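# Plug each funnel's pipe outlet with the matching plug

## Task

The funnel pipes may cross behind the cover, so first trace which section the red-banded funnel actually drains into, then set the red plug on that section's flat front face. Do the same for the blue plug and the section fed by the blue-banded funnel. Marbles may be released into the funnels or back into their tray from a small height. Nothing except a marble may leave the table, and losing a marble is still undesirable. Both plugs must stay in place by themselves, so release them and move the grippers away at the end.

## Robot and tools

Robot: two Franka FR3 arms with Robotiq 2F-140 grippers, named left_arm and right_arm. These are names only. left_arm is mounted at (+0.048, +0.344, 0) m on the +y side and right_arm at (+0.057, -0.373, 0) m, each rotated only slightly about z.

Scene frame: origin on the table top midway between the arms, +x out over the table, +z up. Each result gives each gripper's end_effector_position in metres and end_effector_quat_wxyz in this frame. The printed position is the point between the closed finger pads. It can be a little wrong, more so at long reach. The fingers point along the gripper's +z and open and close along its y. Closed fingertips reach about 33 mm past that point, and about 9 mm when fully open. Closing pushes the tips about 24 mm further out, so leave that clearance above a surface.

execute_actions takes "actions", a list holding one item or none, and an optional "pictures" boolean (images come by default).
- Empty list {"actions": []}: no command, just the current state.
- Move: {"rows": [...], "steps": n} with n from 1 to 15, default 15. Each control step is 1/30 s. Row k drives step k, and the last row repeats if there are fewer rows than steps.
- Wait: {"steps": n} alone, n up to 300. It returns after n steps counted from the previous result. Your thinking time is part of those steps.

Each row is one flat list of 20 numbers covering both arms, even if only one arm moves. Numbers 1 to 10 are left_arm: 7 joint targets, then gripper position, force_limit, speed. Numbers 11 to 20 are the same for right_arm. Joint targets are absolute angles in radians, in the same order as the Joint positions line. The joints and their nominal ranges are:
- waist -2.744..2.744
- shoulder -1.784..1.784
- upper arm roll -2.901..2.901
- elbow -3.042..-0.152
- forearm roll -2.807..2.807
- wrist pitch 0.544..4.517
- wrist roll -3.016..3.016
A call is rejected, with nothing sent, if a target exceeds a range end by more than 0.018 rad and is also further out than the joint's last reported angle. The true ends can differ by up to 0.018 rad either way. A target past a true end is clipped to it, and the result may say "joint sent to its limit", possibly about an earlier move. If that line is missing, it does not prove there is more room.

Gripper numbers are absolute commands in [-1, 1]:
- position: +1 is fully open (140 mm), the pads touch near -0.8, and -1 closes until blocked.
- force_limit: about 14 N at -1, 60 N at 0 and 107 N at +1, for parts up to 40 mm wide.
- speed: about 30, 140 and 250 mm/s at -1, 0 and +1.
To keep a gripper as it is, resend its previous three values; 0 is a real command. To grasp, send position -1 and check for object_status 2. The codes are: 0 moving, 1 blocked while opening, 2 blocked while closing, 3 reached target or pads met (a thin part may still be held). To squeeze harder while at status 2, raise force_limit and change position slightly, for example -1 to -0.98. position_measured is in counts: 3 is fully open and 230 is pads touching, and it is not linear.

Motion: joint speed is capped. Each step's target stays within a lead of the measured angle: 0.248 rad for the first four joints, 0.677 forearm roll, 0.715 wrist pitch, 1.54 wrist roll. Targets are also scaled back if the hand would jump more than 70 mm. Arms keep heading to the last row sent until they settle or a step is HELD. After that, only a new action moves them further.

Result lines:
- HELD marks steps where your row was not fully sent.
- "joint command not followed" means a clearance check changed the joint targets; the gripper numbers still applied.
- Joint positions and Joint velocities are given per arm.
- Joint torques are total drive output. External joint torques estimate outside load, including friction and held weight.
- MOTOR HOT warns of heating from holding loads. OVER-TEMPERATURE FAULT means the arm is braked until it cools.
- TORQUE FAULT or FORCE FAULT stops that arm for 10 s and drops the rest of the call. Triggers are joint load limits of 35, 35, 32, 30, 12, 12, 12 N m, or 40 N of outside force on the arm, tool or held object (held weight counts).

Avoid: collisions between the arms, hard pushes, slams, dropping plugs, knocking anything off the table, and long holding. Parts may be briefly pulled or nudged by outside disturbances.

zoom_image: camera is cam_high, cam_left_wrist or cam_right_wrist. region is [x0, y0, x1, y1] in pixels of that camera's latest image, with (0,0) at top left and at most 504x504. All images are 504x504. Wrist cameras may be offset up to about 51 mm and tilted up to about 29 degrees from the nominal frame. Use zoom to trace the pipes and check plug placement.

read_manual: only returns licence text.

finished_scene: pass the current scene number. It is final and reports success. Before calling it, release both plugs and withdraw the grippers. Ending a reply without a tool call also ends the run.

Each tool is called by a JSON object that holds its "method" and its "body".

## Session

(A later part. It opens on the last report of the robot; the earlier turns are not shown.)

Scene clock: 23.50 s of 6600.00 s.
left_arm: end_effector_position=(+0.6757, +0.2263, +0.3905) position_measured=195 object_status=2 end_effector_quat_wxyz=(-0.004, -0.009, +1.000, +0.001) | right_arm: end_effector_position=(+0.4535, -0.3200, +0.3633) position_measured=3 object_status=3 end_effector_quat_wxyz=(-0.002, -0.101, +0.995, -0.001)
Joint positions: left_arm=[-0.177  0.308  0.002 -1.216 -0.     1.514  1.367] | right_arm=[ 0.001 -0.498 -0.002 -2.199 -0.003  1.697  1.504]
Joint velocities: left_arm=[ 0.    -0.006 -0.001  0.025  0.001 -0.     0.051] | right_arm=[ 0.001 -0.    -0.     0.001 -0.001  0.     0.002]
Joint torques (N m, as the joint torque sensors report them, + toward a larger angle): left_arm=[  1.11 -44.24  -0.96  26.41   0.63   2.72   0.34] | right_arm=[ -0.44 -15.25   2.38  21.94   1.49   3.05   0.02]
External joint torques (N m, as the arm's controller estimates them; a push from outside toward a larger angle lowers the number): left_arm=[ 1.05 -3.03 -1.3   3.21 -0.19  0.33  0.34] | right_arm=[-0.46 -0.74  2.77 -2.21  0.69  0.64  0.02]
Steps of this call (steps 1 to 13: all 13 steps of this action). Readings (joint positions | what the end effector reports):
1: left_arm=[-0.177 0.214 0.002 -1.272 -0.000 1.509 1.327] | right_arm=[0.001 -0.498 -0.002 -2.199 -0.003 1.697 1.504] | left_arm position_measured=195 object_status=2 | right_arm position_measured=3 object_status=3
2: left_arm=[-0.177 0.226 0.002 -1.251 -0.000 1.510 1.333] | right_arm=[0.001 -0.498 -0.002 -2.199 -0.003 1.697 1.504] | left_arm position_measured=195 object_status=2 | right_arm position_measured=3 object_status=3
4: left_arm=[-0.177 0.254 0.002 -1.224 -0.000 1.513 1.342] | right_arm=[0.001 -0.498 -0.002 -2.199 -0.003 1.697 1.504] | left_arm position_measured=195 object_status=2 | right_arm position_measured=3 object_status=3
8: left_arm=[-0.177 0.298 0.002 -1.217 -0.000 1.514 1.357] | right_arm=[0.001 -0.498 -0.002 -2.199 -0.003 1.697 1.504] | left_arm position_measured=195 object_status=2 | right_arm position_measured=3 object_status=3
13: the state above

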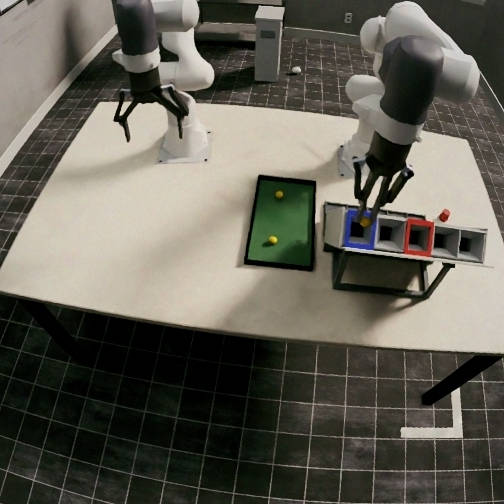

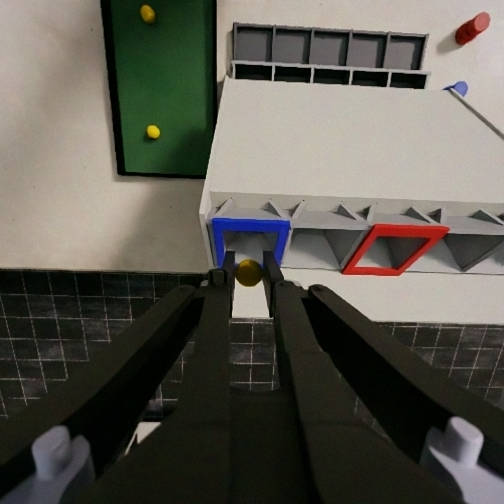

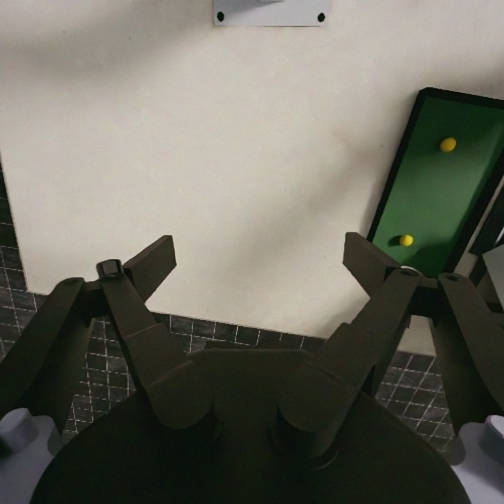

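{"method": "execute_actions", "body": {"actions": [{"rows":[[-0.175,0.304,0,-1.212,0,1.516,1.386,0,-1,0,0,-0.5,0,-2.2,0,1.7,1.5,1,0,0]],"steps":10}], "pictures": false}}

{"method": "execute_actions", "body": {"actions": [{"rows":[[-0.7,-0.474,0,-2.035,0,1.6,0.7,0,-1,0,0,-0.5,0,-2.2,0,1.7,1.5,1,0,0]],"steps":15}], "pictures": false}}

{"method": "execute_actions", "body": {"actions": [{"rows":[[-0.914,-0.278,0,-2.69,0,2.412,0.647,0,-1,0,0,-0.5,0,-2.2,0,1.7,1.5,1,0,0]],"steps":15}], "pictures": false}}

{"method": "execute_actions", "body": {"actions": [{"steps":14}]}}

{"method": "execute_actions", "body": {"actions": [{"rows":[[-0.914,-0.25,0,-2.696,0,2.48,0.647,0,-1,0,0,-0.5,0,-2.2,0,1.7,1.5,1,0,0],[-0.914,-0.22,0,-2.703,0,2.54,0.647,0,-1,0,0,-0.5,0,-2.2,0,1.7,1.5,1,0,0],[-0.914,-0.195,0,-2.709,0,2.59,0.647,0,-1,0,0,-0.5,0,-2.2,0,1.7,1.5,1,0,0],[-0.914,-0.17,0,-2.715,0,2.623,0.647,0,-1,0,0,-0.5,0,-2.2,0,1.7,1.5,1,0,0],[-0.914,-0.15,0,-2.72,0,2.623,0.647,0,-1,0,0,-0.5,0,-2.2,0,1.7,1.5,1,0,0],[-0.914,-0.13,0,-2.725,0,2.623,0.647,0,-1,0,0,-0.5,0,-2.2,0,1.7,1.5,1,0,0],[-0.914,-0.108,0,-2.731,0,2.623,0.647,0,-1,0,0,-0.5,0,-2.2,0,1.7,1.5,1,0,0]],"steps":15}], "pictures": false}}

{"method": "execute_actions", "body": {"actions": [{"steps":8}], "pictures": false}}

{"method": "execute_actions", "body": {"actions": [{"rows":[[-0.914,-0.108,0,-2.731,0,2.623,0.647,-1,-1,0,0,-0.5,0,-2.2,0,1.7,1.5,1,0,0]],"steps":14}], "pictures": false}}

{"method": "execute_actions", "body": {"actions": [{"rows":[[-0.7,-0.55,0,-2.1,0,1.55,1.0,-1,-1,0,0,-0.5,0,-2.2,0,1.7,1.5,1,0,0]],"steps":15}], "pictures": false}}

{"method": "execute_actions", "body": {"actions": [{"rows":[[-0.1,-0.35,0,-1.85,0,1.5,1.6,-1,-1,0,0,-0.5,0,-2.2,0,1.7,1.5,1,0,0]],"steps":13}]}}

{"method": "execute_actions", "body": {"actions": [{"rows":[[0.066,0.17,0,-1.32,0,1.52,1.627,-1,-1,0,0,-0.5,0,-2.2,0,1.7,1.5,1,0,0]],"steps":14}], "pictures": false}}

{"method": "execute_actions", "body": {"actions": [{"rows":[[0.066,0.2,0,-1.29,0,1.535,1.627,-1,-1,0,0,-0.5,0,-2.2,0,1.7,1.5,1,0,0],[0.066,0.23,0,-1.274,0,1.535,1.627,-1,-1,0,0,-0.5,0,-2.2,0,1.7,1.5,1,0,0],[0.066,0.247,0,-1.274,0,1.535,1.627,-1,-1,0,0,-0.5,0,-2.2,0,1.7,1.5,1,0,0],[0.066,0.261,0,-1.274,0,1.535,1.627,-1,-1,0,0,-0.5,0,-2.2,0,1.7,1.5,1,0,0]],"steps":13}]}}

Scene clock: 38.63 s of 6600.00 s.
left_arm: end_effector_position=(+0.6762, +0.2261, +0.3925) position_measured=129 object_status=0 end_effector_quat_wxyz=(-0.003, -0.002, +1.000, +0.001) | right_arm: end_effector_position=(+0.4535, -0.3200, +0.3633) position_measured=3 object_status=3 end_effector_quat_wxyz=(-0.002, -0.101, +0.995, -0.001)
Joint positions: left_arm=[-0.177  0.306  0.001 -1.213 -0.     1.514  1.382] | right_arm=[ 0.001 -0.498 -0.002 -2.199 -0.003  1.697  1.504]
Joint velocities: left_arm=[ 0.001 -0.    -0.    -0.002 -0.001  0.     0.002] | right_arm=[-0.001  0.    -0.002  0.001 -0.002 -0.001 -0.   ]
Joint torques (N m, as the joint torque sensors report them, + toward a larger angle): left_arm=[  1.27 -42.03  -0.38  25.11   0.75   2.74   0.32] | right_arm=[ -1.19 -15.29   2.22  22.71   1.4    2.94  -0.07]
External joint torques (N m, as the arm's controller estimates them; a push from outside toward a larger angle lowers the number): left_arm=[ 1.25 -1.18 -0.68  2.02 -0.06  0.35  0.32] | right_arm=[-1.13 -0.77  2.72 -1.48  0.6   0.53 -0.07]
Steps of this call (steps 1 to 30: the robot went on to your last target; steps 31 to 90: nothing new was sent; then 11.80 s passed at rest; steps 91 to 100: all 10 steps of this action). Readings (joint positions | what the end effector reports):
91: left_arm=[-0.177 0.306 0.001 -1.213 -0.000 1.514 1.382] | right_arm=[0.001 -0.498 -0.002 -2.199 -0.003 1.697 1.504] | left_arm position_measured=195 object_status=0 | right_arm position_measured=3 object_status=3
92: left_arm=[-0.177 0.306 0.001 -1.213 -0.000 1.514 1.382] | right_arm=[0.001 -0.498 -0.002 -2.199 -0.003 1.697 1.504] | left_arm position_measured=193 object_status=0 | right_arm position_measured=3 object_status=3
94: left_arm=[-0.177 0.306 0.001 -1.213 -0.000 1.514 1.382] | right_arm=[0.001 -0.498 -0.002 -2.199 -0.003 1.697 1.504] | left_arm position_measured=173 object_status=0 | right_arm position_measured=3 object_status=3
98: left_arm=[-0.177 0.306 0.001 -1.213 -0.000 1.514 1.382] | right_arm=[0.001 -0.498 -0.002 -2.199 -0.003 1.697 1.504] | left_arm position_measured=143 object_status=0 | right_arm position_measured=3 object_status=3
100: the state above

Scene clock: 39.13 s of 6600.00 s.
left_arm: end_effector_position=(+0.4271, +0.0508, +0.4210) position_measured=129 object_status=3 end_effector_quat_wxyz=(+0.002, +0.050, +0.999, +0.001) | right_arm: end_effector_position=(+0.4535, -0.3200, +0.3632) position_measured=3 object_status=3 end_effector_quat_wxyz=(-0.002, -0.101, +0.995, -0.001)
Joint positions: left_arm=[-0.641 -0.236 -0.008 -1.813  0.001  1.579  1.012] | right_arm=[ 0.001 -0.498 -0.002 -2.199 -0.003  1.697  1.504]
Joint velocities: left_arm=[-0.705 -1.868 -0.124 -1.887 -0.012 -0.    -0.847] | right_arm=[-0.001 -0.001  0.001  0.001  0.001 -0.    -0.001]
Joint torques (N m, as the joint torque sensors report them, + toward a larger angle): left_arm=[  7.27 -20.47  10.38  30.42   0.92   4.83  -0.25] | right_arm=[ -0.11 -15.57   2.85  22.18   1.57   3.15  -0.04]
External joint torques (N m, as the arm's controller estimates them; a push from outside toward a larger angle lowers the number): left_arm=[-1.88 -2.08 -0.19 -1.14 -0.87  0.38 -0.25] | right_arm=[-0.13 -1.07  3.25 -1.96  0.76  0.74 -0.04]
Steps of this call (steps 1 to 15: all 15 steps of this action). Readings (joint positions | what the end effector reports):
1: left_arm=[-0.193 0.287 0.013 -1.246 0.001 1.522 1.355] | right_arm=[0.001 -0.498 -0.002 -2.199 -0.003 1.697 1.504] | left_arm position_measured=129 object_status=0 | right_arm position_measured=3 object_status=3
2: left_arm=[-0.217 0.261 0.017 -1.281 0.001 1.526 1.329] | right_arm=[0.001 -0.498 -0.002 -2.199 -0.003 1.697 1.504] | left_arm position_measured=129 object_status=0 | right_arm position_measured=3 object_status=3
4: left_arm=[-0.276 0.203 0.017 -1.347 0.001 1.535 1.278] | right_arm=[0.001 -0.498 -0.002 -2.199 -0.003 1.697 1.504] | left_arm position_measured=129 object_status=0 | right_arm position_measured=3 object_status=3
8: left_arm=[-0.408 0.077 0.010 -1.480 0.001 1.552 1.186] | right_arm=[0.001 -0.498 -0.002 -2.199 -0.003 1.697 1.504] | left_arm position_measured=129 object_status=3 | right_arm position_measured=3 object_status=3
15: the state above

Scene clock: 39.63 s of 6600.00 s.
left_arm: end_effector_position=(+0.3252, -0.0191, +0.1894) position_measured=129 object_status=3 end_effector_quat_wxyz=(+0.018, +0.072, +0.997, -0.018) | right_arm: end_effector_position=(+0.4535, -0.3200, +0.3632) position_measured=3 object_status=3 end_effector_quat_wxyz=(-0.002, -0.101, +0.995, -0.001)
Joint positions: left_arm=[-0.903 -0.277 -0.006 -2.47   0.001  2.243  0.796] | right_arm=[ 0.001 -0.498 -0.002 -2.199 -0.003  1.697  1.504]
Joint velocities: left_arm=[-0.059  0.06   0.006 -1.454  0.001  0.517 -0.282] | right_arm=[-0.002 -0.001  0.    -0.001 -0.    -0.    -0.001]
Joint torques (N m, as the joint torque sensors report them, + toward a larger angle): left_arm=[ -0.76 -24.93   0.45  33.31   0.37   4.45  -0.07] | right_arm=[ -1.36 -14.25   1.55  23.32   1.39   3.1   -0.11]
External joint torques (N m, as the arm's controller estimates them; a push from outside toward a larger angle lowers the number): left_arm=[-1.66  1.42 -0.25  0.55 -0.31  0.54 -0.06] | right_arm=[-1.32  0.25  2.01 -0.82  0.59  0.68 -0.11]
Steps of this call (steps 1 to 15: all 15 steps of this action). Readings (joint positions | what the end effector reports):
1: left_arm=[-0.669 -0.269 -0.008 -1.843 0.001 1.601 0.999] | right_arm=[0.001 -0.498 -0.002 -2.199 -0.003 1.697 1.504] | left_arm position_measured=129 object_status=3 | right_arm position_measured=3 object_status=3
2: left_arm=[-0.697 -0.281 -0.007 -1.862 0.001 1.648 0.986] | right_arm=[0.001 -0.498 -0.002 -2.199 -0.003 1.697 1.504] | left_arm position_measured=129 object_status=3 | right_arm position_measured=3 object_status=3
4: left_arm=[-0.747 -0.289 -0.008 -1.915 0.001 1.745 0.961] | right_arm=[0.001 -0.498 -0.002 -2.199 -0.003 1.697 1.504] | left_arm position_measured=129 object_status=3 | right_arm position_measured=3 object_status=3
8: left_arm=[-0.836 -0.290 -0.005 -2.074 0.001 1.969 0.898] | right_arm=[0.001 -0.498 -0.002 -2.199 -0.003 1.697 1.504] | left_arm position_measured=129 object_status=3 | right_arm position_measured=3 object_status=3
15: the state above

Scene clock: 40.10 s of 6600.00 s.
left_arm: end_effector_position=(+0.2851, +0.0306, +0.1079) position_measured=129 object_status=3 end_effector_quat_wxyz=(-0.005, +0.018, +1.000, +0.007) | right_arm: end_effector_position=(+0.4535, -0.3200, +0.3632) position_measured=3 object_status=3 end_effector_quat_wxyz=(-0.002, -0.101, +0.995, -0.001)
Joint positions: left_arm=[-0.912 -0.275 -0.002 -2.689  0.001  2.397  0.683] | right_arm=[ 0.001 -0.498 -0.002 -2.199 -0.003  1.697  1.504]
Joint velocities: left_arm=[-0.001 -0.005  0.001 -0.     0.002  0.078 -0.107] | right_arm=[ 0.001  0.001 -0.     0.    -0.001  0.001 -0.   ]
Joint torques (N m, as the joint torque sensors report them, + toward a larger angle): left_arm=[ -2.39 -20.27   0.94  21.41   0.12   2.84  -0.16] | right_arm=[ -0.83 -15.58   2.07  23.13   1.43   3.13  -0.05]
External joint torques (N m, as the arm's controller estimates them; a push from outside toward a larger angle lowers the number): left_arm=[-2.32 -1.46  1.24  0.7  -0.41  0.47 -0.16] | right_arm=[-0.8  -1.09  2.52 -1.02  0.63  0.72 -0.05]
Steps of this call (steps 1 to 14: the robot went on to your last target). Readings (joint positions | what the end effector reports):
1: left_arm=[-0.905 -0.277 -0.006 -2.520 0.001 2.264 0.785] | right_arm=[0.001 -0.498 -0.002 -2.199 -0.003 1.697 1.504] | left_arm position_measured=129 object_status=3 | right_arm position_measured=3 object_status=3
2: left_arm=[-0.907 -0.277 -0.005 -2.572 0.001 2.289 0.772] | right_arm=[0.001 -0.498 -0.002 -2.199 -0.003 1.697 1.504] | left_arm position_measured=129 object_status=3 | right_arm position_measured=3 object_status=3
4: left_arm=[-0.910 -0.271 -0.003 -2.648 0.001 2.324 0.748] | right_arm=[0.001 -0.498 -0.002 -2.199 -0.003 1.697 1.504] | left_arm position_measured=129 object_status=3 | right_arm position_measured=3 object_status=3
8: left_arm=[-0.911 -0.271 -0.002 -2.688 0.001 2.367 0.714] | right_arm=[0.001 -0.498 -0.002 -2.199 -0.003 1.697 1.504] | left_arm position_measured=129 object_status=3 | right_arm position_measured=3 object_status=3
14: the state above

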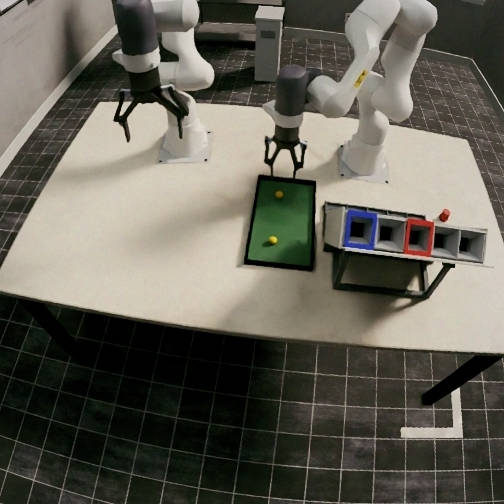

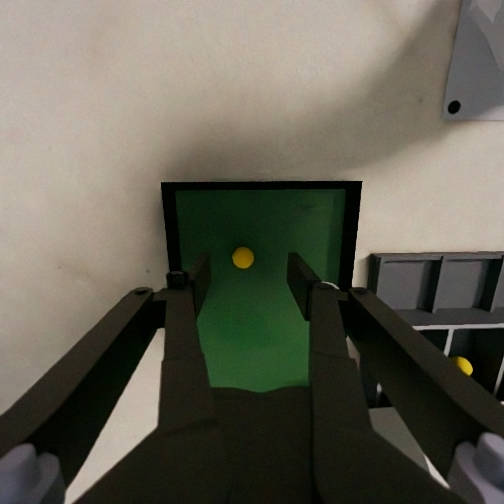

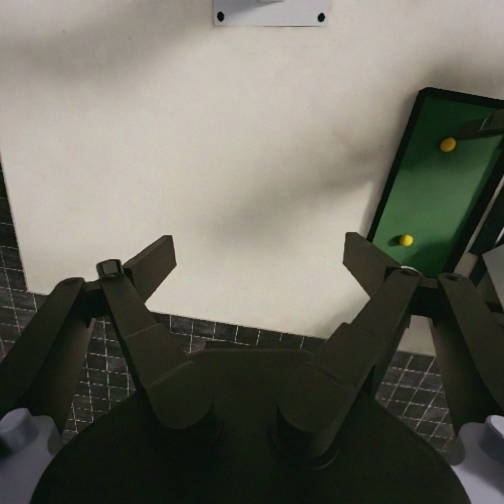

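Scene clock: 40.60 s of 6600.00 s.
left_arm: end_effector_position=(+0.2840, +0.0318, +0.0435) position_measured=129 object_status=3 end_effector_quat_wxyz=(-0.005, +0.005, +1.000, +0.008) | right_arm: end_effector_position=(+0.4535, -0.3200, +0.3632) position_measured=3 object_status=3 end_effector_quat_wxyz=(-0.002, -0.101, +0.995, -0.001)
Joint positions: left_arm=[-0.912 -0.11  -0.002 -2.732  0.001  2.604  0.657] | right_arm=[ 0.001 -0.498 -0.002 -2.199 -0.003  1.697  1.504]
Joint velocities: left_arm=[ 0.002  0.001  0.001  0.003 -0.     0.099 -0.019] | right_arm=[ 0.001  0.    -0.    -0.    -0.001  0.001 -0.001]
Joint torques (N m, as the joint torque sensors report them, + toward a larger angle): left_arm=[ -1.57 -20.17   0.4   20.43   0.03   2.8   -0.01] | right_arm=[  0.06 -15.56   1.66  22.56   1.52   3.04  -0.1 ]
External joint torques (N m, as the arm's controller estimates them; a push from outside toward a larger angle lowers the number): left_arm=[-1.69  1.68  0.38  2.6  -0.35  0.45 -0.01] | right_arm=[ 0.08 -1.11  2.12 -1.56  0.72  0.63 -0.1 ]
Steps of this call (steps 1 to 15: all 15 steps of this action). Readings (joint positions | what the end effector reports):
1: left_arm=[-0.912 -0.272 -0.002 -2.689 0.001 2.410 0.680] | right_arm=[0.001 -0.498 -0.002 -2.199 -0.003 1.697 1.504] | left_arm position_measured=129 object_status=3 | right_arm position_measured=3 object_status=3
2: left_arm=[-0.912 -0.261 -0.002 -2.690 0.001 2.433 0.677] | right_arm=[0.001 -0.498 -0.002 -2.199 -0.003 1.697 1.504] | left_arm position_measured=129 object_status=3 | right_arm position_measured=3 object_status=3
4: left_arm=[-0.912 -0.223 -0.002 -2.698 0.001 2.490 0.672] | right_arm=[0.001 -0.498 -0.002 -2.199 -0.003 1.697 1.504] | left_arm position_measured=129 object_status=3 | right_arm position_measured=3 object_status=3
8: left_arm=[-0.912 -0.138 -0.002 -2.722 0.001 2.562 0.664] | right_arm=[0.001 -0.498 -0.002 -2.199 -0.003 1.697 1.504] | left_arm position_measured=129 object_status=3 | right_arm position_measured=3 object_status=3
15: the state above

Scene clock: 40.87 s of 6600.00 s.
left_arm: end_effector_position=(+0.2865, +0.0285, +0.0446) position_measured=129 object_status=3 end_effector_quat_wxyz=(-0.001, +0.004, +1.000, +0.002) | right_arm: end_effector_position=(+0.4535, -0.3200, +0.3632) position_measured=3 object_status=3 end_effector_quat_wxyz=(-0.002, -0.101, +0.995, -0.001)
Joint positions: left_arm=[-0.912 -0.11  -0.002 -2.732  0.001  2.617  0.654] | right_arm=[ 0.001 -0.498 -0.002 -2.199 -0.003  1.697  1.504]
Joint velocities: left_arm=[ 0.001  0.001 -0.001  0.     0.     0.02  -0.009] | right_arm=[-0.    -0.    -0.001  0.     0.     0.     0.   ]
Joint torques (N m, as the joint torque sensors report them, + toward a larger angle): left_arm=[ -1.48 -20.65   1.79  20.74  -0.01   2.89  -0.03] | right_arm=[ -1.05 -15.87   1.8   22.81   1.36   2.92   0.03]
External joint torques (N m, as the arm's controller estimates them; a push from outside toward a larger angle lowers the number): left_arm=[-1.55  1.26  1.81  2.8  -0.4   0.47 -0.03] | right_arm=[-1.05 -1.27  2.21 -1.4   0.55  0.5   0.03]
Steps of this call (steps 1 to 8: the robot went on to your last target). Readings (joint positions | what the end effector reports):
1: left_arm=[-0.912 -0.110 -0.002 -2.732 0.001 2.607 0.657] | right_arm=[0.001 -0.498 -0.002 -2.199 -0.003 1.697 1.504] | left_arm position_measured=129 object_status=3 | right_arm position_measured=3 object_status=3
2: left_arm=[-0.912 -0.110 -0.002 -2.732 0.001 2.610 0.656] | right_arm=[0.001 -0.498 -0.002 -2.199 -0.003 1.697 1.504] | left_arm position_measured=129 object_status=3 | right_arm position_measured=3 object_status=3
4: left_arm=[-0.912 -0.110 -0.002 -2.732 0.001 2.613 0.655] | right_arm=[0.001 -0.498 -0.002 -2.199 -0.003 1.697 1.504] | left_arm position_measured=129 object_status=3 | right_arm position_measured=3 object_status=3
8: the state above

Scene clock: 41.33 s of 6600.00 s.
left_arm: end_effector_position=(+0.2870, +0.0277, +0.0449) position_measured=195 object_status=0 end_effector_quat_wxyz=(-0.000, +0.003, +1.000, +0.001) | right_arm: end_effector_position=(+0.4535, -0.3200, +0.3632) position_measured=3 object_status=3 end_effector_quat_wxyz=(-0.002, -0.101, +0.995, -0.001)
Joint positions: left_arm=[-0.912 -0.11  -0.002 -2.732  0.001  2.62   0.651] | right_arm=[ 0.001 -0.498 -0.002 -2.199 -0.003  1.697  1.504]
Joint velocities: left_arm=[-0.001  0.    -0.    -0.     0.001 -0.    -0.003] | right_arm=[ 0.002  0.    -0.     0.002  0.    -0.     0.001]
Joint torques (N m, as the joint torque sensors report them, + toward a larger angle): left_arm=[ -1.6  -21.05   0.61  20.64   0.07   2.9   -0.07] | right_arm=[ -0.81 -14.51   2.21  22.38   1.42   3.03  -0.02]
External joint torques (N m, as the arm's controller estimates them; a push from outside toward a larger angle lowers the number): left_arm=[-1.53  0.9   0.77  2.67 -0.32  0.47 -0.07] | right_arm=[-0.91  0.06  2.5  -1.83  0.6   0.61 -0.02]
Steps of this call (steps 1 to 14: all 14 steps of this action). Readings (joint positions | what the end effector reports):
1: left_arm=[-0.912 -0.110 -0.002 -2.732 0.001 2.618 0.653] | right_arm=[0.001 -0.498 -0.002 -2.199 -0.003 1.697 1.504] | left_arm position_measured=129 object_status=0 | right_arm position_measured=3 object_status=3
2: left_arm=[-0.912 -0.110 -0.002 -2.732 0.001 2.618 0.653] | right_arm=[0.001 -0.498 -0.002 -2.199 -0.003 1.697 1.504] | left_arm position_measured=135 object_status=0 | right_arm position_measured=3 object_status=3
4: left_arm=[-0.912 -0.110 -0.002 -2.732 0.001 2.619 0.653] | right_arm=[0.001 -0.498 -0.002 -2.199 -0.003 1.697 1.504] | left_arm position_measured=150 object_status=0 | right_arm position_measured=3 object_status=3
8: left_arm=[-0.912 -0.110 -0.002 -2.732 0.001 2.620 0.652] | right_arm=[0.001 -0.498 -0.002 -2.199 -0.003 1.697 1.504] | left_arm position_measured=181 object_status=0 | right_arm position_measured=3 object_status=3
14: the state above

Scene clock: 41.83 s of 6600.00 s.
left_arm: end_effector_position=(+0.3833, +0.0425, +0.3618) position_measured=195 object_status=2 end_effector_quat_wxyz=(+0.054, -0.006, +0.997, -0.048) | right_arm: end_effector_position=(+0.4535, -0.3200, +0.3632) position_measured=3 object_status=3 end_effector_quat_wxyz=(-0.002, -0.101, +0.995, -0.001)
Joint positions: left_arm=[-0.722 -0.485 -0.    -2.234  0.001  1.894  0.825] | right_arm=[ 0.001 -0.498 -0.002 -2.199 -0.003  1.697  1.504]
Joint velocities: left_arm=[ 0.146 -0.516  0.004  1.06   0.    -1.199  0.351] | right_arm=[ 0.    -0.001 -0.    -0.001  0.002 -0.001  0.003]
Joint torques (N m, as the joint torque sensors report them, + toward a larger angle): left_arm=[  0.5  -11.76  -0.45  19.41   0.45   1.15   0.46] | right_arm=[ -1.26 -14.81   2.23  23.17   1.39   3.06   0.04]
External joint torques (N m, as the arm's controller estimates them; a push from outside toward a larger angle lowers the number): left_arm=[ 1.31 -1.93  0.33  2.87 -0.27 -0.62  0.46] | right_arm=[-1.32 -0.27  2.56 -0.97  0.58  0.66  0.04]
Steps of this call (steps 1 to 15: all 15 steps of this action). Readings (joint positions | what the end effector reports):
1: left_arm=[-0.892 -0.123 -0.009 -2.715 0.001 2.563 0.666] | right_arm=[0.001 -0.498 -0.002 -2.199 -0.003 1.697 1.504] | left_arm position_measured=195 object_status=2 | right_arm position_measured=3 object_status=3
2: left_arm=[-0.867 -0.149 -0.010 -2.687 0.001 2.506 0.680] | right_arm=[0.001 -0.498 -0.002 -2.199 -0.003 1.697 1.504] | left_arm position_measured=195 object_status=2 | right_arm position_measured=3 object_status=3
4: left_arm=[-0.824 -0.211 -0.006 -2.622 0.001 2.399 0.707] | right_arm=[0.001 -0.498 -0.002 -2.199 -0.003 1.697 1.504] | left_arm position_measured=195 object_status=2 | right_arm position_measured=3 object_status=3
8: left_arm=[-0.770 -0.335 -0.001 -2.492 0.001 2.200 0.751] | right_arm=[0.001 -0.498 -0.002 -2.199 -0.003 1.697 1.504] | left_arm position_measured=195 object_status=2 | right_arm position_measured=3 object_status=3
15: the state above

Scene clock: 42.27 s of 6600.00 s.
left_arm: end_effector_position=(+0.4974, +0.2660, +0.4527) position_measured=195 object_status=2 end_effector_quat_wxyz=(+0.037, -0.058, +0.998, -0.009) | right_arm: end_effector_position=(+0.4535, -0.3200, +0.3632) position_measured=3 object_status=3 end_effector_quat_wxyz=(-0.002, -0.101, +0.995, -0.001)
Joint positions: left_arm=[-0.164 -0.359  0.002 -1.868 -0.     1.586  1.282] | right_arm=[ 0.001 -0.498 -0.002 -2.199 -0.003  1.697  1.504]
Joint velocities: left_arm=[ 0.918  0.101  0.168  0.226  0.01  -0.487  1.038] | right_arm=[ 0.    -0.001  0.    -0.001  0.001  0.001  0.   ]
Joint torques (N m, as the joint torque sensors report them, + toward a larger angle): left_arm=[ -6.82 -18.09  -9.86  25.85   0.53   1.87   0.49] | right_arm=[ -0.52 -15.49   1.97  21.86   1.37   3.02   0.01]
External joint torques (N m, as the arm's controller estimates them; a push from outside toward a larger angle lowers the number): left_arm=[ 1.82  1.6   0.78  3.37  0.84 -0.48  0.51] | right_arm=[-0.52 -0.9   2.37 -2.31  0.56  0.61  0.01]
Steps of this call (steps 1 to 13: all 13 steps of this action). Readings (joint positions | what the end effector reports):
1: left_arm=[-0.688 -0.482 -0.012 -2.182 -0.000 1.852 0.870] | right_arm=[0.001 -0.498 -0.002 -2.199 -0.003 1.697 1.504] | left_arm position_measured=195 object_status=2 | right_arm position_measured=3 object_status=3
2: left_arm=[-0.646 -0.464 -0.015 -2.131 -0.000 1.819 0.913] | right_arm=[0.001 -0.498 -0.002 -2.199 -0.003 1.697 1.504] | left_arm position_measured=195 object_status=2 | right_arm position_measured=3 object_status=3
4: left_arm=[-0.559 -0.427 -0.013 -2.042 -0.000 1.761 0.989] | right_arm=[0.001 -0.498 -0.002 -2.199 -0.003 1.697 1.504] | left_arm position_measured=195 object_status=2 | right_arm position_measured=3 object_status=3
8: left_arm=[-0.381 -0.385 -0.007 -1.932 -0.000 1.674 1.119] | right_arm=[0.001 -0.498 -0.002 -2.199 -0.003 1.697 1.504] | left_arm position_measured=195 object_status=2 | right_arm position_measured=3 object_status=3
13: the state above

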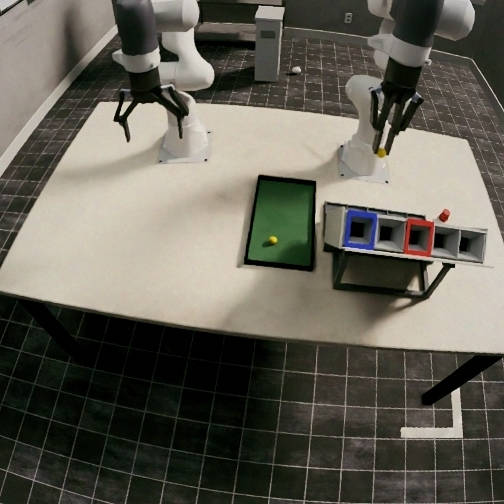

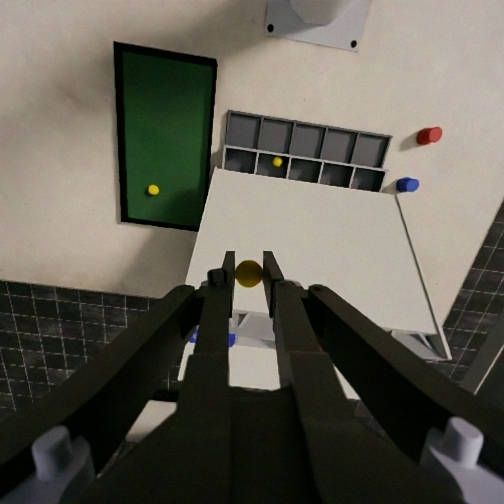

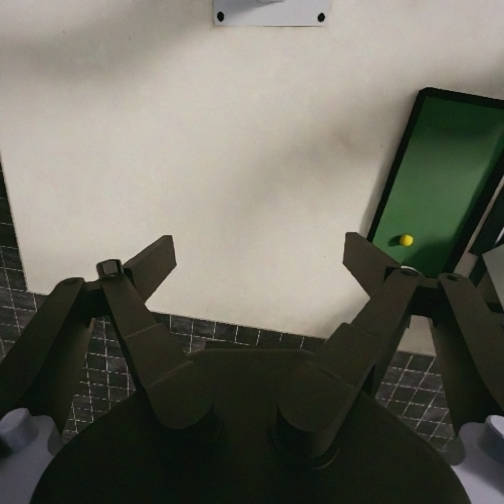

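Scene clock: 42.73 s of 6600.00 s.
left_arm: end_effector_position=(+0.6546, +0.3788, +0.4145) position_measured=195 object_status=2 end_effector_quat_wxyz=(+0.005, -0.047, +0.999, -0.000) | right_arm: end_effector_position=(+0.4535, -0.3200, +0.3632) position_measured=3 object_status=3 end_effector_quat_wxyz=(-0.002, -0.101, +0.995, -0.001)
Joint positions: left_arm=[ 0.064  0.179  0.004 -1.339 -0.001  1.528  1.534] | right_arm=[ 0.001 -0.498 -0.002 -2.199 -0.003  1.697  1.504]
Joint velocities: left_arm=[ 0.001  0.033 -0.014  0.125  0.    -0.048  0.297] | right_arm=[-0.001 -0.    -0.    -0.001  0.    -0.001 -0.003]
Joint torques (N m, as the joint torque sensors report them, + toward a larger angle): left_arm=[  1.73 -44.1   -2.87  30.42   0.84   2.3    0.44] | right_arm=[ -0.17 -14.85   1.65  22.51   1.44   3.02   0.03]
External joint torques (N m, as the arm's controller estimates them; a push from outside toward a larger angle lowers the number): left_arm=[ 2.16  1.12 -2.72  3.28 -0.02 -0.43  0.44] | right_arm=[-0.15 -0.28  2.08 -1.67  0.63  0.61  0.03]
Steps of this call (steps 1 to 14: all 14 steps of this action). Readings (joint positions | what the end effector reports):
1: left_arm=[-0.124 -0.331 0.001 -1.828 -0.001 1.571 1.303] | right_arm=[0.001 -0.498 -0.002 -2.199 -0.003 1.697 1.504] | left_arm position_measured=195 object_status=2 | right_arm position_measured=3 object_status=3
2: left_arm=[-0.086 -0.288 0.001 -1.774 -0.001 1.567 1.324] | right_arm=[0.001 -0.498 -0.002 -2.199 -0.003 1.697 1.504] | left_arm position_measured=195 object_status=2 | right_arm position_measured=3 object_status=3
4: left_arm=[-0.022 -0.184 0.002 -1.654 -0.001 1.557 1.366] | right_arm=[0.001 -0.498 -0.002 -2.199 -0.003 1.697 1.504] | left_arm position_measured=195 object_status=2 | right_arm position_measured=3 object_status=3
8: left_arm=[0.048 0.062 0.004 -1.404 -0.001 1.544 1.450] | right_arm=[0.001 -0.498 -0.002 -2.199 -0.003 1.697 1.504] | left_arm position_measured=195 object_status=2 | right_arm position_measured=3 object_status=3
14: the state above

Scene clock: 43.17 s of 6600.00 s.
left_arm: end_effector_position=(+0.6755, +0.3788, +0.3914) position_measured=195 object_status=2 end_effector_quat_wxyz=(-0.004, -0.012, +1.000, -0.000) | right_arm: end_effector_position=(+0.4535, -0.3200, +0.3632) position_measured=3 object_status=3 end_effector_quat_wxyz=(-0.002, -0.101, +0.995, -0.001)
Joint positions: left_arm=[ 0.064  0.264  0.002 -1.277 -0.001  1.533  1.602] | right_arm=[ 0.001 -0.498 -0.002 -2.199 -0.003  1.697  1.504]
Joint velocities: left_arm=[-0.    -0.001 -0.001  0.022  0.001  0.001  0.072] | right_arm=[ 0.001 -0.    -0.001  0.001 -0.     0.    -0.   ]
Joint torques (N m, as the joint torque sensors report them, + toward a larger angle): left_arm=[  0.96 -41.46  -0.86  25.82   0.84   2.74   0.19] | right_arm=[ -1.75 -14.46   1.58  22.4    1.51   3.03  -0.05]
External joint torques (N m, as the arm's controller estimates them; a push from outside toward a larger angle lowers the number): left_arm=[ 0.92 -1.32 -1.15  2.48  0.01  0.32  0.19] | right_arm=[-1.74  0.03  2.01 -1.75  0.71  0.62 -0.05]
Steps of this call (steps 1 to 13: all 13 steps of this action). Readings (joint positions | what the end effector reports):
1: left_arm=[0.064 0.184 0.003 -1.325 -0.001 1.528 1.543] | right_arm=[0.001 -0.498 -0.002 -2.199 -0.003 1.697 1.504] | left_arm position_measured=195 object_status=2 | right_arm position_measured=3 object_status=3
2: left_arm=[0.064 0.194 0.003 -1.307 -0.001 1.529 1.551] | right_arm=[0.001 -0.498 -0.002 -2.199 -0.003 1.697 1.504] | left_arm position_measured=195 object_status=2 | right_arm position_measured=3 object_status=3
4: left_arm=[0.064 0.216 0.002 -1.284 -0.001 1.532 1.565] | right_arm=[0.001 -0.498 -0.002 -2.199 -0.003 1.697 1.504] | left_arm position_measured=195 object_status=2 | right_arm position_measured=3 object_status=3
8: left_arm=[0.064 0.255 0.002 -1.278 -0.001 1.533 1.586] | right_arm=[0.001 -0.498 -0.002 -2.199 -0.003 1.697 1.504] | left_arm position_measured=195 object_status=2 | right_arm position_measured=3 object_status=3
13: the state above

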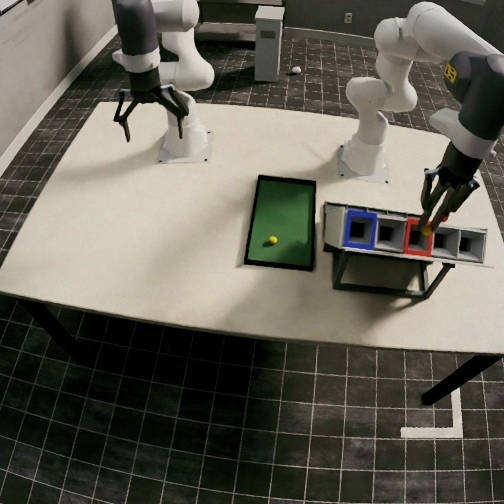

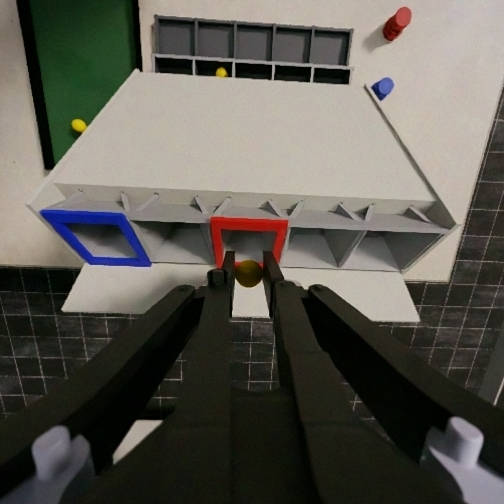

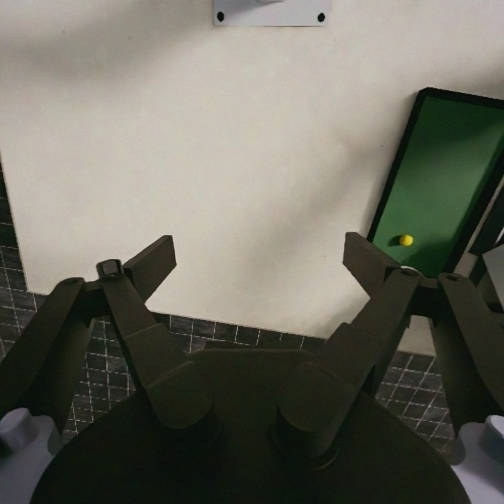

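Blue → section 2. Release and hover over the red plug.

{"method": "execute_actions", "body": {"actions": [{"rows":[[0.066,0.261,0,-1.274,0,1.535,1.627,0,-1,0,0,-0.5,0,-2.2,0,1.7,1.5,1,0,0]],"steps":10}], "pictures": false}}

{"method": "execute_actions", "body": {"actions": [{"rows":[[0.7,-0.474,0,-2.035,0,1.561,2.4,0,-1,0,0,-0.5,0,-2.2,0,1.7,1.5,1,0,0]],"steps":15}], "pictures": false}}

{"method": "execute_actions", "body": {"actions": [{"steps":5}], "pictures": false}}

{"method": "execute_actions", "body": {"actions": [{"rows":[[0.906,-0.341,0,-2.687,0,2.346,2.467,0,-1,0,0,-0.5,0,-2.2,0,1.7,1.5,1,0,0]],"steps":15}], "pictures": false}}

{"method": "execute_actions", "body": {"actions": [{"steps":20}]}}

Scene clock: 47.60 s of 6600.00 s.
left_arm: end_effector_position=(+0.6760, +0.3787, +0.3924) position_measured=129 object_status=0 end_effector_quat_wxyz=(-0.003, -0.002, +1.000, -0.000) | right_arm: end_effector_position=(+0.4535, -0.3200, +0.3632) position_measured=3 object_status=3 end_effector_quat_wxyz=(-0.002, -0.101, +0.995, -0.001)
Joint positions: left_arm=[ 0.064  0.263  0.001 -1.275 -0.001  1.533  1.623] | right_arm=[ 0.001 -0.498 -0.002 -2.199 -0.003  1.697  1.504]
Joint velocities: left_arm=[ 0.    -0.     0.     0.     0.001 -0.001  0.001] | right_arm=[-0.001  0.001  0.     0.001 -0.001  0.    -0.001]
Joint torques (N m, as the joint torque sensors report them, + toward a larger angle): left_arm=[  1.66 -42.35  -0.84  25.84   0.81   2.7    0.33] | right_arm=[ -0.19 -15.65   1.45  22.69   1.4    3.02  -0.03]
External joint torques (N m, as the arm's controller estimates them; a push from outside toward a larger angle lowers the number): left_arm=[ 1.56 -2.58 -1.18  2.56 -0.03  0.31  0.33] | right_arm=[-0.16 -1.16  1.88 -1.46  0.6   0.61 -0.03]
Steps of this call (steps 1 to 30: the robot went on to your last target; steps 31 to 90: nothing new was sent; then 1.10 s passed at rest; steps 91 to 100: all 10 steps of this action). Readings (joint positions | what the end effector reports):
91: left_arm=[0.064 0.263 0.001 -1.275 -0.001 1.533 1.623] | right_arm=[0.001 -0.498 -0.002 -2.199 -0.003 1.697 1.504] | left_arm position_measured=195 object_status=0 | right_arm position_measured=3 object_status=3
92: left_arm=[0.064 0.263 0.001 -1.275 -0.001 1.533 1.623] | right_arm=[0.001 -0.498 -0.002 -2.199 -0.003 1.697 1.504] | left_arm position_measured=193 object_status=0 | right_arm position_measured=3 object_status=3
94: left_arm=[0.064 0.263 0.001 -1.275 -0.001 1.533 1.623] | right_arm=[0.001 -0.498 -0.002 -2.199 -0.003 1.697 1.504] | left_arm position_measured=173 object_status=0 | right_arm position_measured=3 object_status=3
98: left_arm=[0.064 0.263 0.001 -1.275 -0.001 1.533 1.623] | right_arm=[0.001 -0.498 -0.002 -2.199 -0.003 1.697 1.504] | left_arm position_measured=143 object_status=0 | right_arm position_measured=3 object_status=3
100: the state above

Scene clock: 48.10 s of 6600.00 s.
left_arm: end_effector_position=(+0.4496, +0.5904, +0.4158) position_measured=129 object_status=3 end_effector_quat_wxyz=(-0.012, -0.053, +0.998, -0.008) | right_arm: end_effector_position=(+0.4535, -0.3200, +0.3632) position_measured=3 object_status=3 end_effector_quat_wxyz=(-0.002, -0.101, +0.995, -0.001)
Joint positions: left_arm=[ 0.559 -0.232  0.003 -1.816 -0.003  1.555  2.016] | right_arm=[ 0.001 -0.498 -0.002 -2.199 -0.003  1.697  1.504]
Joint velocities: left_arm=[ 1.004 -1.351  0.125 -1.38   0.003 -0.028  0.741] | right_arm=[-0.001 -0.001 -0.001  0.001  0.001 -0.001  0.001]
Joint torques (N m, as the joint torque sensors report them, + toward a larger angle): left_arm=[ -5.47 -21.74  -7.34  29.18   0.96   3.46   0.46] | right_arm=[ -0.35 -15.44   2.63  22.54   1.48   3.07   0.05]
External joint torques (N m, as the arm's controller estimates them; a push from outside toward a larger angle lowers the number): left_arm=[ 1.52 -1.83  0.85 -0.33  0.67  0.12  0.48] | right_arm=[-0.29 -0.94  3.1  -1.58  0.68  0.66  0.05]
Steps of this call (steps 1 to 15: all 15 steps of this action). Readings (joint positions | what the end effector reports):
1: left_arm=[0.082 0.244 -0.011 -1.308 -0.002 1.537 1.654] | right_arm=[0.001 -0.498 -0.002 -2.199 -0.003 1.697 1.504] | left_arm position_measured=129 object_status=0 | right_arm position_measured=3 object_status=3
2: left_arm=[0.106 0.217 -0.016 -1.343 -0.003 1.538 1.685] | right_arm=[0.001 -0.498 -0.002 -2.199 -0.003 1.697 1.504] | left_arm position_measured=129 object_status=0 | right_arm position_measured=3 object_status=3
4: left_arm=[0.165 0.159 -0.016 -1.409 -0.003 1.540 1.743] | right_arm=[0.001 -0.498 -0.002 -2.199 -0.003 1.697 1.504] | left_arm position_measured=129 object_status=0 | right_arm position_measured=3 object_status=3
8: left_arm=[0.299 0.031 -0.009 -1.544 -0.003 1.546 1.849] | right_arm=[0.001 -0.498 -0.002 -2.199 -0.003 1.697 1.504] | left_arm position_measured=129 object_status=3 | right_arm position_measured=3 object_status=3
15: the state above

Scene clock: 48.27 s of 6600.00 s.
left_arm: end_effector_position=(+0.3643, +0.6040, +0.4259) position_measured=129 object_status=3 end_effector_quat_wxyz=(+0.004, -0.044, +0.999, -0.001) | right_arm: end_effector_position=(+0.4535, -0.3200, +0.3632) position_measured=3 object_status=3 end_effector_quat_wxyz=(-0.002, -0.101, +0.995, -0.001)
Joint positions: left_arm=[ 0.685 -0.448  0.013 -1.998 -0.001  1.556  2.169] | right_arm=[ 0.001 -0.498 -0.002 -2.199 -0.003  1.697  1.504]
Joint velocities: left_arm=[ 0.249 -0.578  0.    -0.337  0.001  0.005  0.753] | right_arm=[ 0.002  0.    -0.     0.     0.     0.     0.   ]
Joint torques (N m, as the joint torque sensors report them, + toward a larger angle): left_arm=[-4.12 -2.46 -8.63 20.2   0.92  2.81  0.49] | right_arm=[ -0.72 -14.35   1.52  23.09   1.37   2.98  -0.01]
External joint torques (N m, as the arm's controller estimates them; a push from outside toward a larger angle lowers the number): left_arm=[ 1.37 -1.24  0.01  1.15  0.86  0.16  0.51] | right_arm=[-0.77  0.08  1.87 -1.03  0.55  0.56 -0.01]
Steps of this call (steps 1 to 5: the robot went on to your last target). Readings (joint positions | what the end effector reports):
1: left_arm=[0.594 -0.284 0.005 -1.870 -0.002 1.556 2.045] | right_arm=[0.001 -0.498 -0.002 -2.199 -0.003 1.697 1.504] | left_arm position_measured=129 object_status=3 | right_arm position_measured=3 object_status=3
2: left_arm=[0.629 -0.341 0.006 -1.924 -0.002 1.557 2.080] | right_arm=[0.001 -0.498 -0.002 -2.199 -0.003 1.697 1.504] | left_arm position_measured=129 object_status=3 | right_arm position_measured=3 object_status=3
4: left_arm=[0.674 -0.424 0.012 -1.985 -0.001 1.556 2.143] | right_arm=[0.001 -0.498 -0.002 -2.199 -0.003 1.697 1.504] | left_arm position_measured=129 object_status=3 | right_arm position_measured=3 object_status=3
5: the state above

Scene clock: 48.77 s of 6600.00 s.
left_arm: end_effector_position=(+0.2927, +0.6447, +0.1565) position_measured=129 object_status=3 end_effector_quat_wxyz=(-0.021, -0.057, +0.998, -0.025) | right_arm: end_effector_position=(+0.4535, -0.3200, +0.3632) position_measured=3 object_status=3 end_effector_quat_wxyz=(-0.002, -0.101, +0.995, -0.001)
Joint positions: left_arm=[ 0.895 -0.345  0.003 -2.598 -0.001  2.188  2.344] | right_arm=[ 0.001 -0.498 -0.002 -2.199 -0.003  1.697  1.504]
Joint velocities: left_arm=[ 0.129  0.194 -0.001 -1.346  0.     0.858  0.394] | right_arm=[ 0.001  0.001 -0.001 -0.001 -0.    -0.    -0.   ]
Joint torques (N m, as the joint torque sensors report them, + toward a larger angle): left_arm=[  0.47 -24.81  -2.12  35.68   0.83   4.57   0.38] | right_arm=[ -1.26 -15.21   2.09  22.47   1.44   3.02   0.04]
External joint torques (N m, as the arm's controller estimates them; a push from outside toward a larger angle lowers the number): left_arm=[ 1.85  1.77 -0.73  0.42  0.02  0.51  0.39] | right_arm=[-1.26 -0.81  2.51 -1.57  0.64  0.62  0.04]
Steps of this call (steps 1 to 15: all 15 steps of this action). Readings (joint positions | what the end effector reports):
1: left_arm=[0.704 -0.458 0.008 -2.014 -0.001 1.593 2.180] | right_arm=[0.001 -0.498 -0.002 -2.199 -0.003 1.697 1.504] | left_arm position_measured=129 object_status=3 | right_arm position_measured=3 object_status=3
2: left_arm=[0.725 -0.455 0.006 -2.034 -0.001 1.637 2.189] | right_arm=[0.001 -0.498 -0.002 -2.199 -0.003 1.697 1.504] | left_arm position_measured=129 object_status=3 | right_arm position_measured=3 object_status=3
4: left_arm=[0.763 -0.437 0.005 -2.085 -0.001 1.725 2.208] | right_arm=[0.001 -0.498 -0.002 -2.199 -0.003 1.697 1.504] | left_arm position_measured=129 object_status=3 | right_arm position_measured=3 object_status=3
8: left_arm=[0.833 -0.395 0.004 -2.232 -0.001 1.917 2.255] | right_arm=[0.001 -0.498 -0.002 -2.199 -0.003 1.697 1.504] | left_arm position_measured=129 object_status=3 | right_arm position_measured=3 object_status=3
15: the state above

Scene clock: 49.43 s of 6600.00 s.
left_arm: end_effector_position=(+0.2921, +0.6486, +0.1292) position_measured=129 object_status=3 end_effector_quat_wxyz=(-0.002, -0.008, +1.000, -0.003) | right_arm: end_effector_position=(+0.4535, -0.3200, +0.3632) position_measured=3 object_status=3 end_effector_quat_wxyz=(-0.002, -0.101, +0.995, -0.001)
Joint positions: left_arm=[ 0.904 -0.339  0.002 -2.686 -0.001  2.34   2.45 ] | right_arm=[ 0.001 -0.498 -0.002 -2.199 -0.003  1.697  1.504]
Joint velocities: left_arm=[ 0.     0.     0.001 -0.001  0.001  0.018  0.044] | right_arm=[-0.001 -0.001 -0.002  0.001 -0.002  0.001  0.002]
Joint torques (N m, as the joint torque sensors report them, + toward a larger angle): left_arm=[  1.11 -18.75  -1.56  22.9    0.82   2.78   0.32] | right_arm=[ -0.64 -15.52   1.67  23.06   1.42   3.01  -0.08]
External joint torques (N m, as the arm's controller estimates them; a push from outside toward a larger angle lowers the number): left_arm=[ 1.13 -1.34 -1.21  1.39  0.2   0.4   0.33] | right_arm=[-0.57 -0.97  2.18 -1.1   0.62  0.59 -0.08]
Steps of this call (steps 1 to 20: the robot went on to your last target). Readings (joint positions | what the end effector reports):
1: left_arm=[0.899 -0.339 0.003 -2.635 -0.001 2.213 2.357] | right_arm=[0.001 -0.498 -0.002 -2.199 -0.003 1.697 1.504] | left_arm position_measured=129 object_status=3 | right_arm position_measured=3 object_status=3
2: left_arm=[0.901 -0.334 0.003 -2.659 -0.001 2.234 2.368] | right_arm=[0.001 -0.498 -0.002 -2.199 -0.003 1.697 1.504] | left_arm position_measured=129 object_status=3 | right_arm position_measured=3 object_status=3
4: left_arm=[0.903 -0.333 0.003 -2.681 -0.001 2.267 2.386] | right_arm=[0.001 -0.498 -0.002 -2.199 -0.003 1.697 1.504] | left_arm position_measured=129 object_status=3 | right_arm position_measured=3 object_status=3
8: left_arm=[0.904 -0.337 0.002 -2.686 -0.001 2.308 2.414] | right_arm=[0.001 -0.498 -0.002 -2.199 -0.003 1.697 1.504] | left_arm position_measured=129 object_status=3 | right_arm position_measured=3 object_status=3
20: the state above

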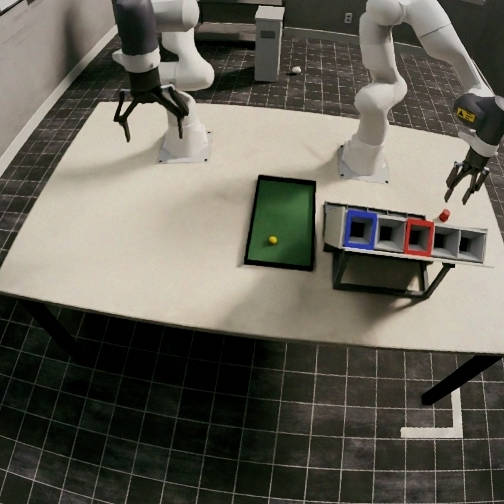

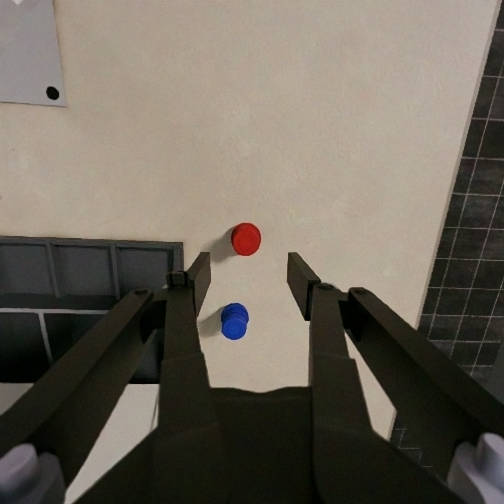

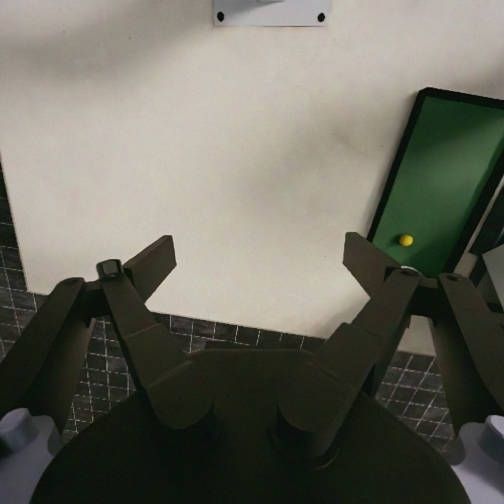

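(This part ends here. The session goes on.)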